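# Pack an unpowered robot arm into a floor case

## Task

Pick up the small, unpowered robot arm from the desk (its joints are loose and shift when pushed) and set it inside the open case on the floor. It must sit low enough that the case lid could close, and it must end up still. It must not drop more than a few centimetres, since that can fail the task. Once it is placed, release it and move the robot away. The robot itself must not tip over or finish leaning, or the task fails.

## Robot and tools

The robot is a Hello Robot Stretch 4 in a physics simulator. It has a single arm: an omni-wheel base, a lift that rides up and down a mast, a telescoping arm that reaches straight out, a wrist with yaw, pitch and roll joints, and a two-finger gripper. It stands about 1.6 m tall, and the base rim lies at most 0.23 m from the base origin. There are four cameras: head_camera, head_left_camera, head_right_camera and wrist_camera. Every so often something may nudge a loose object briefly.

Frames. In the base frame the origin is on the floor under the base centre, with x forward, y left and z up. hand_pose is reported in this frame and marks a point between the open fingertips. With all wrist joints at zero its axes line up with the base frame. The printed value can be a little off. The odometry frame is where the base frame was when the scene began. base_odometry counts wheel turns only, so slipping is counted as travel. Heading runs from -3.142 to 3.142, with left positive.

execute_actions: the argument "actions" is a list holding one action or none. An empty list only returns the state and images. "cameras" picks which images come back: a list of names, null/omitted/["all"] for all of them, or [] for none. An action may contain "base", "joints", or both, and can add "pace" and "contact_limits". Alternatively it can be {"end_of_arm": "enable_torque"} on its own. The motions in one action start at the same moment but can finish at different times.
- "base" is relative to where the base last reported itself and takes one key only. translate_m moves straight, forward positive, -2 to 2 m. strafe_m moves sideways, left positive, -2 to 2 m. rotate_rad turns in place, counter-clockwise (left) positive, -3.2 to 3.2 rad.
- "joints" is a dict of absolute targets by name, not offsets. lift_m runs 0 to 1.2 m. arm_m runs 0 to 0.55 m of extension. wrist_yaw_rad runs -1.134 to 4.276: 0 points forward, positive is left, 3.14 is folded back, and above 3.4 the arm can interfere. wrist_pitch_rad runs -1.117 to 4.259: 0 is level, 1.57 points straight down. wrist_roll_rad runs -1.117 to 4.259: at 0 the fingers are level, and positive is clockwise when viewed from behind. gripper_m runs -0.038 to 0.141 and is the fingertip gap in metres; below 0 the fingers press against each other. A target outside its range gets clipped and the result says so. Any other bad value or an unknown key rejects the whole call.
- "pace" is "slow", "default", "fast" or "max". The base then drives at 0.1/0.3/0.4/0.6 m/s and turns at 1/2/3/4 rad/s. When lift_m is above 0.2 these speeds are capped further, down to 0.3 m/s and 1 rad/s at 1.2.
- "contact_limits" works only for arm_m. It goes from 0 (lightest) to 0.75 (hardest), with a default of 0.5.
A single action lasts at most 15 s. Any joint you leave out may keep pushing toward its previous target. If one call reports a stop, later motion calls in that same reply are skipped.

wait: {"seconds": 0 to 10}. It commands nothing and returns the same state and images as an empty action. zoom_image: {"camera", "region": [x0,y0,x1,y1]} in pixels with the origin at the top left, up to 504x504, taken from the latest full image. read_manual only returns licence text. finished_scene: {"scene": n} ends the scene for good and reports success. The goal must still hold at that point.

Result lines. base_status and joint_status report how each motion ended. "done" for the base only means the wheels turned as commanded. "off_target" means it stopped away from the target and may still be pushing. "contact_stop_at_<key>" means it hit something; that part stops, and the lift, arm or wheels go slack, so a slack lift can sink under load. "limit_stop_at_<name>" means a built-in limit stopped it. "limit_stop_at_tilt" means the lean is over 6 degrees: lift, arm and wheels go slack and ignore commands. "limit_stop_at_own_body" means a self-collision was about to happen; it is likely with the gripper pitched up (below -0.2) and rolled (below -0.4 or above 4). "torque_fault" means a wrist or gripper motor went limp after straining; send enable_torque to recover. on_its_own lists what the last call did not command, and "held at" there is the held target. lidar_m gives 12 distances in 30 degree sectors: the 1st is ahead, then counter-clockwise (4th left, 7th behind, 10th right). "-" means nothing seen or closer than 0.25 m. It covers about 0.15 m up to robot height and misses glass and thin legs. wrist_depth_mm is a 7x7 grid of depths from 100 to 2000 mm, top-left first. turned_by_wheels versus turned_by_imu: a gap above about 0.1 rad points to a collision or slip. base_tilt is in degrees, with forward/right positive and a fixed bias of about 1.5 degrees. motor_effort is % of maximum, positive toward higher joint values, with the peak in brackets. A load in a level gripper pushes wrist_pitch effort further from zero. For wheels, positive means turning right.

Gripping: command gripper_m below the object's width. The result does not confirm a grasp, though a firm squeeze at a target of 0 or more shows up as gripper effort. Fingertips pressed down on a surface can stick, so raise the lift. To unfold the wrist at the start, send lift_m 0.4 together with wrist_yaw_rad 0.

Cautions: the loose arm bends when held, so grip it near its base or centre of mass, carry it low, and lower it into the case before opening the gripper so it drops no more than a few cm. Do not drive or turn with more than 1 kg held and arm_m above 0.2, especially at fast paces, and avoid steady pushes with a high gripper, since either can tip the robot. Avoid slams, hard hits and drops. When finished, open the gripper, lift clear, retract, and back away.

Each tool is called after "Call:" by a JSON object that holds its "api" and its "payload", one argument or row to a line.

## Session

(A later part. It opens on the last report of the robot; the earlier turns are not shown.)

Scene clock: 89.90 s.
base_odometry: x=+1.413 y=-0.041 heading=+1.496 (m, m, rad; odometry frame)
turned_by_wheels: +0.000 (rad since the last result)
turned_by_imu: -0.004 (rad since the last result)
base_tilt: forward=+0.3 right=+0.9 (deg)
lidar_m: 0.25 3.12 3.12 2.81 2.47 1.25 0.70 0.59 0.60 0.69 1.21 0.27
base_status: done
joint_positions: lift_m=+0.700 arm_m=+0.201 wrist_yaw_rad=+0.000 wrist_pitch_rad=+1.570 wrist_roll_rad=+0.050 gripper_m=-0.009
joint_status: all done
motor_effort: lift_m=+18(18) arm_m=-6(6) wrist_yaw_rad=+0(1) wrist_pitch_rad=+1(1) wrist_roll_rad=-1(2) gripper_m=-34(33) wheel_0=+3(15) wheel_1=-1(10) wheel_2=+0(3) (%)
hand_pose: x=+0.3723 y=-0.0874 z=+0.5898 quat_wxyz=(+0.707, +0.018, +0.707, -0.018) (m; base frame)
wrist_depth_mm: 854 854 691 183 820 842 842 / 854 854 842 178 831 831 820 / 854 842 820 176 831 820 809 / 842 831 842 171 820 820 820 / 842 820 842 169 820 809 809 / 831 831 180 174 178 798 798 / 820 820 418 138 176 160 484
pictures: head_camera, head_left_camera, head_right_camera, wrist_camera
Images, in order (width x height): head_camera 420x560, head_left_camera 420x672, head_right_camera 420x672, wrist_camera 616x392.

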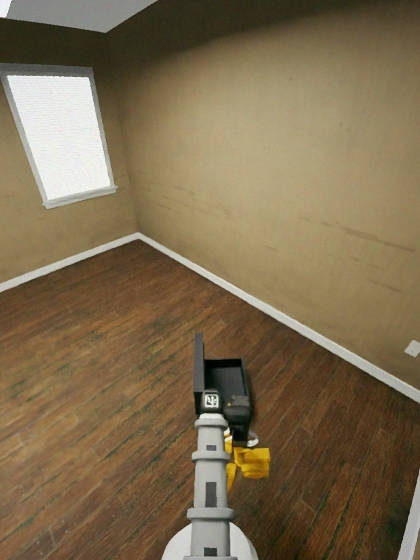

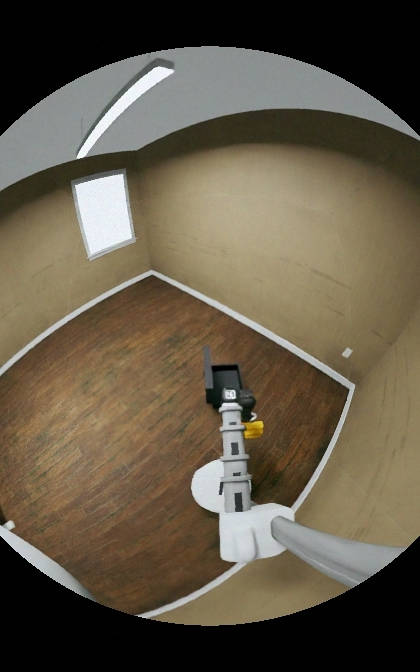

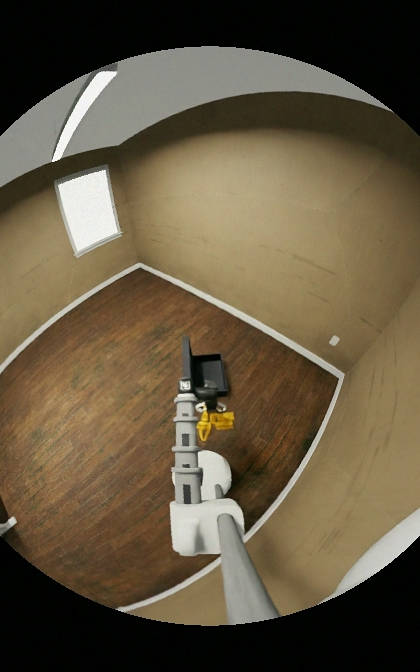

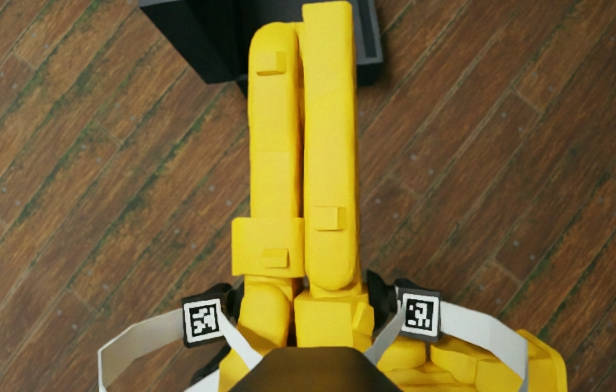

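Call:
{"api": "execute_actions", "payload": {
  "actions": [
    {"base":{"strafe_m":-0.075},"joints":{"wrist_roll_rad":1.56,"wrist_yaw_rad":1.57,"lift_m":0.5}}
  ],
  "cameras": []
}}

Call:
{"api": "execute_actions", "payload": {
  "actions": [
    {"base":{"translate_m":0.25},"joints":{"arm_m":0.35,"lift_m":0.36},"pace":"slow"}
  ],
  "cameras": ["head_right_camera","wrist_camera"]
}}

Scene clock: 96.43 s.
base_odometry: x=+1.487 y=-0.046 heading=+1.496 (m, m, rad; odometry frame)
turned_by_wheels: +0.000 (rad since the last result)
turned_by_imu: +0.000 (rad since the last result)
base_tilt: forward=+0.2 right=+1.0 (deg)
lidar_m: 0.30 3.01 3.16 2.82 2.53 1.12 0.65 0.54 0.53 0.63 1.12 0.39
base_status: done
joint_positions: lift_m=+0.500 arm_m=+0.201 wrist_yaw_rad=+1.570 wrist_pitch_rad=+1.570 wrist_roll_rad=+1.560 gripper_m=-0.009
joint_status: all done
motor_effort: lift_m=+18(15) arm_m=-6(6) wrist_yaw_rad=+1(6) wrist_pitch_rad=+3(1) wrist_roll_rad=+2(5) gripper_m=-33(34) wheel_0=+3(12) wheel_1=-1(10) wheel_2=+0(0) (%)
hand_pose: x=+0.4594 y=+0.0002 z=+0.3898 quat_wxyz=(+0.707, -0.003, +0.707, +0.004) (m; base frame)
wrist_depth_mm: 647 640 477 182 591 621 603 / 640 634 627 179 569 615 597 / 640 627 627 176 615 609 603 / 640 627 615 171 615 603 597 / 634 634 621 169 615 609 603 / 634 627 179 174 178 597 597 / 634 621 399 139 176 160 387
pictures: none
No camera images: the call's "cameras" was empty. Leave "cameras" out to get every camera's image.

Scene clock: 100.20 s.
base_odometry: x=+1.506 y=+0.203 heading=+1.497 (m, m, rad; odometry frame)
turned_by_wheels: +0.000 (rad since the last result)
turned_by_imu: +0.000 (rad since the last result)
base_tilt: forward=+0.3 right=+0.9 (deg)
lidar_m: 0.42 0.42 3.01 3.06 2.66 1.50 0.83 0.70 0.71 0.82 1.31 0.46
base_status: done
joint_positions: lift_m=+0.360 arm_m=+0.349 wrist_yaw_rad=+1.570 wrist_pitch_rad=+1.570 wrist_roll_rad=+1.560 gripper_m=-0.009
joint_status: all done
motor_effort: lift_m=+17(18) arm_m=+7(7) wrist_yaw_rad=+1(2) wrist_pitch_rad=+1(1) wrist_roll_rad=+2(2) gripper_m=-34(33) wheel_0=+6(11) wheel_1=+4(7) wheel_2=-4(8) (%)
hand_pose: x=+0.6072 y=+0.0002 z=+0.2498 quat_wxyz=(+0.707, -0.003, +0.707, +0.004) (m; base frame)
wrist_depth_mm: 230 314 353 183 362 469 466 / 229 332 392 179 449 413 462 / 228 327 379 176 445 424 462 / 224 324 366 171 445 436 466 / 221 317 330 169 442 404 462 / 216 286 179 174 178 343 462 / 211 249 252 139 176 160 317
pictures: head_right_camera, wrist_camera
Images, in order (width x height): head_right_camera 420x672, wrist_camera 616x392.

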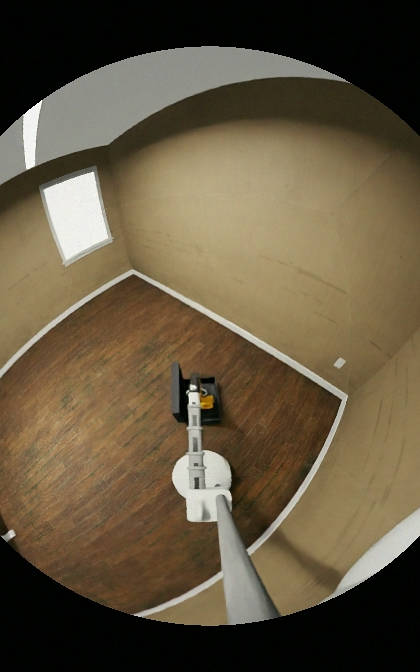

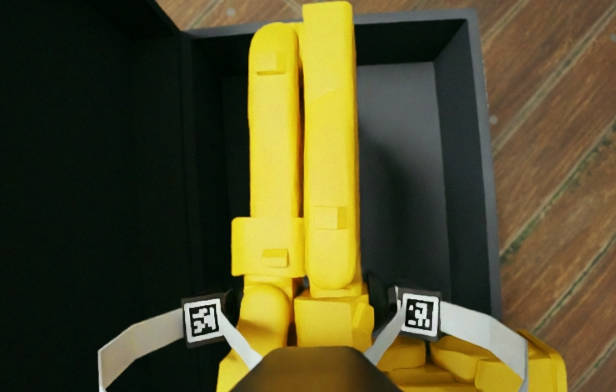

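Call:
{"api": "execute_actions", "payload": {
  "actions": [
    {"base":{"strafe_m":-0.018},"joints":{"arm_m":0.383,"lift_m":0.28,"wrist_roll_rad":1.51},"pace":"slow"}
  ],
  "cameras": ["wrist_camera"]
}}

Call:
{"api": "execute_actions", "payload": {
  "actions": [
    {"joints":{"lift_m":0.17},"pace":"slow"}
  ],
  "cameras": ["wrist_camera","head_left_camera"]
}}

Scene clock: 106.27 s.
base_odometry: x=+1.523 y=+0.202 heading=+1.497 (m, m, rad; odometry frame)
turned_by_wheels: +0.000 (rad since the last result)
turned_by_imu: +0.000 (rad since the last result)
base_tilt: forward=+0.2 right=+0.9 (deg)
lidar_m: 0.43 0.44 3.00 3.13 2.67 1.51 0.81 0.71 0.70 0.82 1.31 1.32
base_status: done
joint_positions: lift_m=+0.280 arm_m=+0.382 wrist_yaw_rad=+1.570 wrist_pitch_rad=+1.570 wrist_roll_rad=+1.510 gripper_m=-0.009
joint_status: all done
motor_effort: lift_m=+17(18) arm_m=+7(7) wrist_yaw_rad=+1(0) wrist_pitch_rad=+3(0) wrist_roll_rad=+0(2) gripper_m=-32(34) wheel_0=+5(11) wheel_1=-4(7) wheel_2=+0(3) (%)
hand_pose: x=+0.6401 y=+0.0001 z=+0.1698 quat_wxyz=(+0.707, -0.021, +0.707, +0.021) (m; base frame)
wrist_depth_mm: 238 263 267 182 282 271 384 / 246 263 364 179 366 312 387 / 246 262 373 177 368 293 384 / 247 262 370 171 364 296 382 / 245 259 340 169 364 296 379 / 241 251 179 174 178 253 382 / 239 249 253 139 176 160 277
pictures: wrist_camera
Images, in order (width x height): wrist_camera 616x392.

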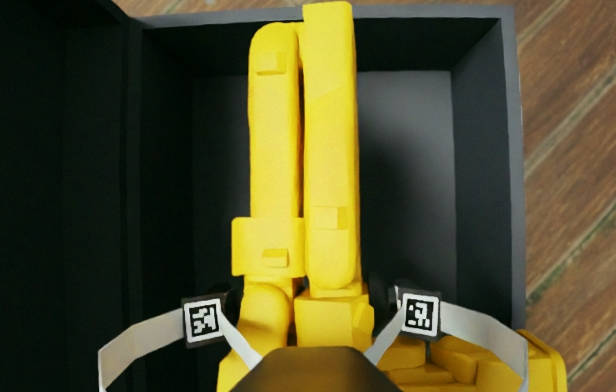

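Scene clock: 108.03 s.
base_odometry: x=+1.523 y=+0.202 heading=+1.497 (m, m, rad; odometry frame)
turned_by_wheels: +0.000 (rad since the last result)
turned_by_imu: +0.000 (rad since the last result)
base_tilt: forward=+0.2 right=+1.0 (deg)
lidar_m: 0.43 0.44 3.01 3.12 2.67 1.49 0.82 0.70 0.70 0.80 1.30 1.31
base_status: not commanded
joint_positions: lift_m=+0.170 arm_m=+0.382 wrist_yaw_rad=+1.570 wrist_pitch_rad=+1.570 wrist_roll_rad=+1.510 gripper_m=-0.009
joint_status: all done
motor_effort: lift_m=+17(17) arm_m=+7(7) wrist_yaw_rad=+0(0) wrist_pitch_rad=+1(2) wrist_roll_rad=-1(0) gripper_m=-32(32) wheel_0=+5(5) wheel_1=-4(4) wheel_2=+0(0) (%)
hand_pose: x=+0.6401 y=+0.0001 z=+0.0598 quat_wxyz=(+0.707, -0.021, +0.707, +0.021) (m; base frame)
wrist_depth_mm: 172 245 262 182 256 254 - / 173 250 260 179 256 253 204 / 174 250 259 176 255 252 206 / 173 249 259 172 254 252 207 / 172 248 259 170 253 251 207 / 170 228 180 174 178 250 207 / 168 198 217 139 176 160 -
pictures: head_left_camera, wrist_camera
Images, in order (width x height): head_left_camera 420x672, wrist_camera 616x392.

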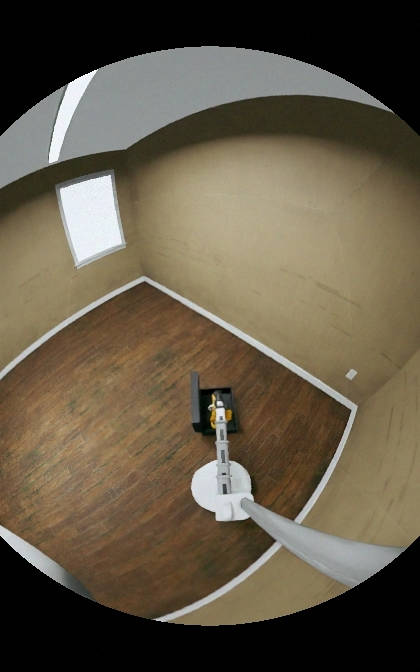

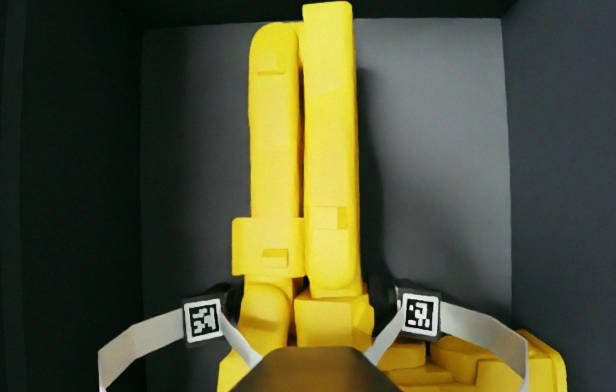

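Call:
{"api": "execute_actions", "payload": {
  "actions": [
    {"joints":{"gripper_m":0.095}}
  ],
  "cameras": []
}}

Call:
{"api": "execute_actions", "payload": {
  "actions": [
    {"joints":{"lift_m":0.42}}
  ],
  "cameras": ["wrist_camera"]
}}

Call:
{"api": "execute_actions", "payload": {
  "actions": [
    {"base":{"translate_m":-0.3},"joints":{"arm_m":0.03},"pace":"fast"}
  ],
  "cameras": ["head_camera"]
}}

Scene clock: 113.23 s.
base_odometry: x=+1.523 y=+0.202 heading=+1.497 (m, m, rad; odometry frame)
turned_by_wheels: +0.000 (rad since the last result)
turned_by_imu: +0.000 (rad since the last result)
base_tilt: forward=+0.3 right=+1.0 (deg)
lidar_m: 0.41 0.41 3.03 3.06 2.68 1.50 0.85 0.69 0.69 0.79 1.31 1.31
base_status: not commanded
joint_positions: lift_m=+0.170 arm_m=+0.382 wrist_yaw_rad=+1.570 wrist_pitch_rad=+1.570 wrist_roll_rad=+1.510 gripper_m=+0.095
joint_status: all done
motor_effort: lift_m=+17(17) arm_m=+7(7) wrist_yaw_rad=+0(0) wrist_pitch_rad=+0(3) wrist_roll_rad=+0(0) gripper_m=-4(35) wheel_0=+5(5) wheel_1=-4(4) wheel_2=+0(0) (%)
hand_pose: x=+0.6401 y=+0.0002 z=+0.0598 quat_wxyz=(+0.707, -0.021, +0.707, +0.021) (m; base frame)
wrist_depth_mm: 172 244 264 208 258 256 - / 173 250 263 198 258 255 203 / 174 249 260 199 257 256 206 / 174 250 262 199 256 254 208 / 172 247 260 198 254 252 208 / 170 243 200 196 195 251 207 / 168 211 260 124 194 173 -
pictures: none
No camera images: the call's "cameras" was empty. Leave "cameras" out to get every camera's image.

Scene clock: 115.33 s.
base_odometry: x=+1.523 y=+0.202 heading=+1.497 (m, m, rad; odometry frame)
turned_by_wheels: +0.000 (rad since the last result)
turned_by_imu: +0.000 (rad since the last result)
base_tilt: forward=+0.2 right=+0.9 (deg)
lidar_m: 0.42 0.42 3.01 3.10 2.68 1.50 0.83 0.68 0.69 0.82 1.30 1.31
base_status: not commanded
joint_positions: lift_m=+0.420 arm_m=+0.382 wrist_yaw_rad=+1.570 wrist_pitch_rad=+1.570 wrist_roll_rad=+1.510 gripper_m=+0.095
joint_status: all done
motor_effort: lift_m=+22(22) arm_m=+7(6) wrist_yaw_rad=+0(0) wrist_pitch_rad=+2(1) wrist_roll_rad=+0(1) gripper_m=-4(4) wheel_0=+5(5) wheel_1=-4(4) wheel_2=+0(0) (%)
hand_pose: x=+0.6402 y=+0.0002 z=+0.3094 quat_wxyz=(+0.707, -0.021, +0.707, +0.021) (m; base frame)
wrist_depth_mm: 237 294 549 544 535 535 530 / 246 332 439 492 496 530 530 / 246 355 480 517 508 530 525 / 247 353 469 508 508 525 525 / 245 351 466 452 492 530 521 / 241 347 206 452 215 525 521 / 240 300 407 124 496 521 512
pictures: wrist_camera
Images, in order (width x height): wrist_camera 616x392.

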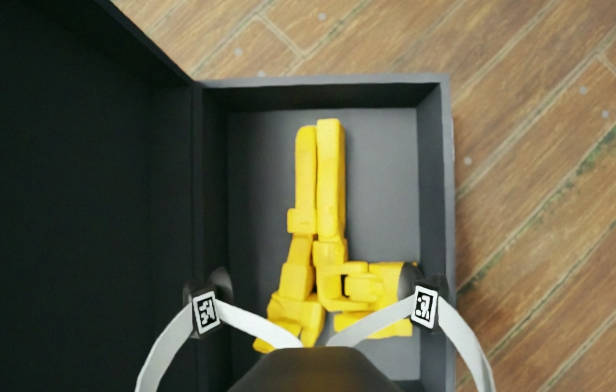

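Scene clock: 117.33 s.
base_odometry: x=+1.501 y=-0.098 heading=+1.496 (m, m, rad; odometry frame)
turned_by_wheels: -0.001 (rad since the last result)
turned_by_imu: +0.000 (rad since the last result)
base_tilt: forward=+0.2 right=+0.9 (deg)
lidar_m: 0.71 3.02 3.21 2.78 2.54 1.07 0.60 0.48 0.48 0.59 1.00 1.52
base_status: done
joint_positions: lift_m=+0.420 arm_m=+0.031 wrist_yaw_rad=+1.570 wrist_pitch_rad=+1.570 wrist_roll_rad=+1.510 gripper_m=+0.095
joint_status: all done
motor_effort: lift_m=+22(22) arm_m=-6(7) wrist_yaw_rad=+0(1) wrist_pitch_rad=+1(2) wrist_roll_rad=+0(0) gripper_m=-3(4) wheel_0=-3(12) wheel_1=-2(9) wheel_2=-3(13) (%)
hand_pose: x=+0.2894 y=+0.0002 z=+0.3095 quat_wxyz=(+0.707, -0.021, +0.707, +0.021) (m; base frame)
wrist_depth_mm: 564 554 549 544 539 535 530 / 559 554 549 544 539 535 530 / 549 554 544 544 535 535 525 / 554 549 544 544 535 530 525 / 559 554 544 535 530 521 525 / 554 544 205 530 214 525 521 / 554 539 433 123 375 521 521
pictures: head_camera
Images, in order (width x height): head_camera 420x560.

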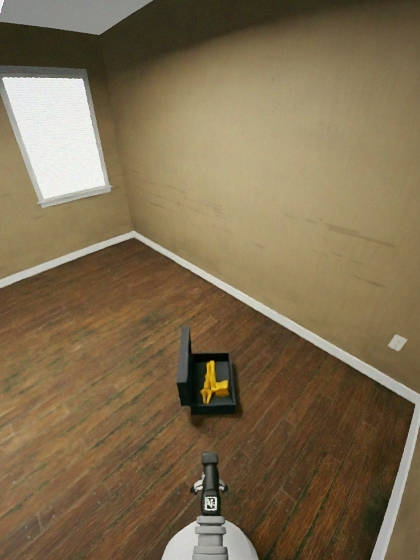

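Call:
{"api": "finished_scene", "payload": {
  "scene": 2
}}

The scene is finished: the task was done.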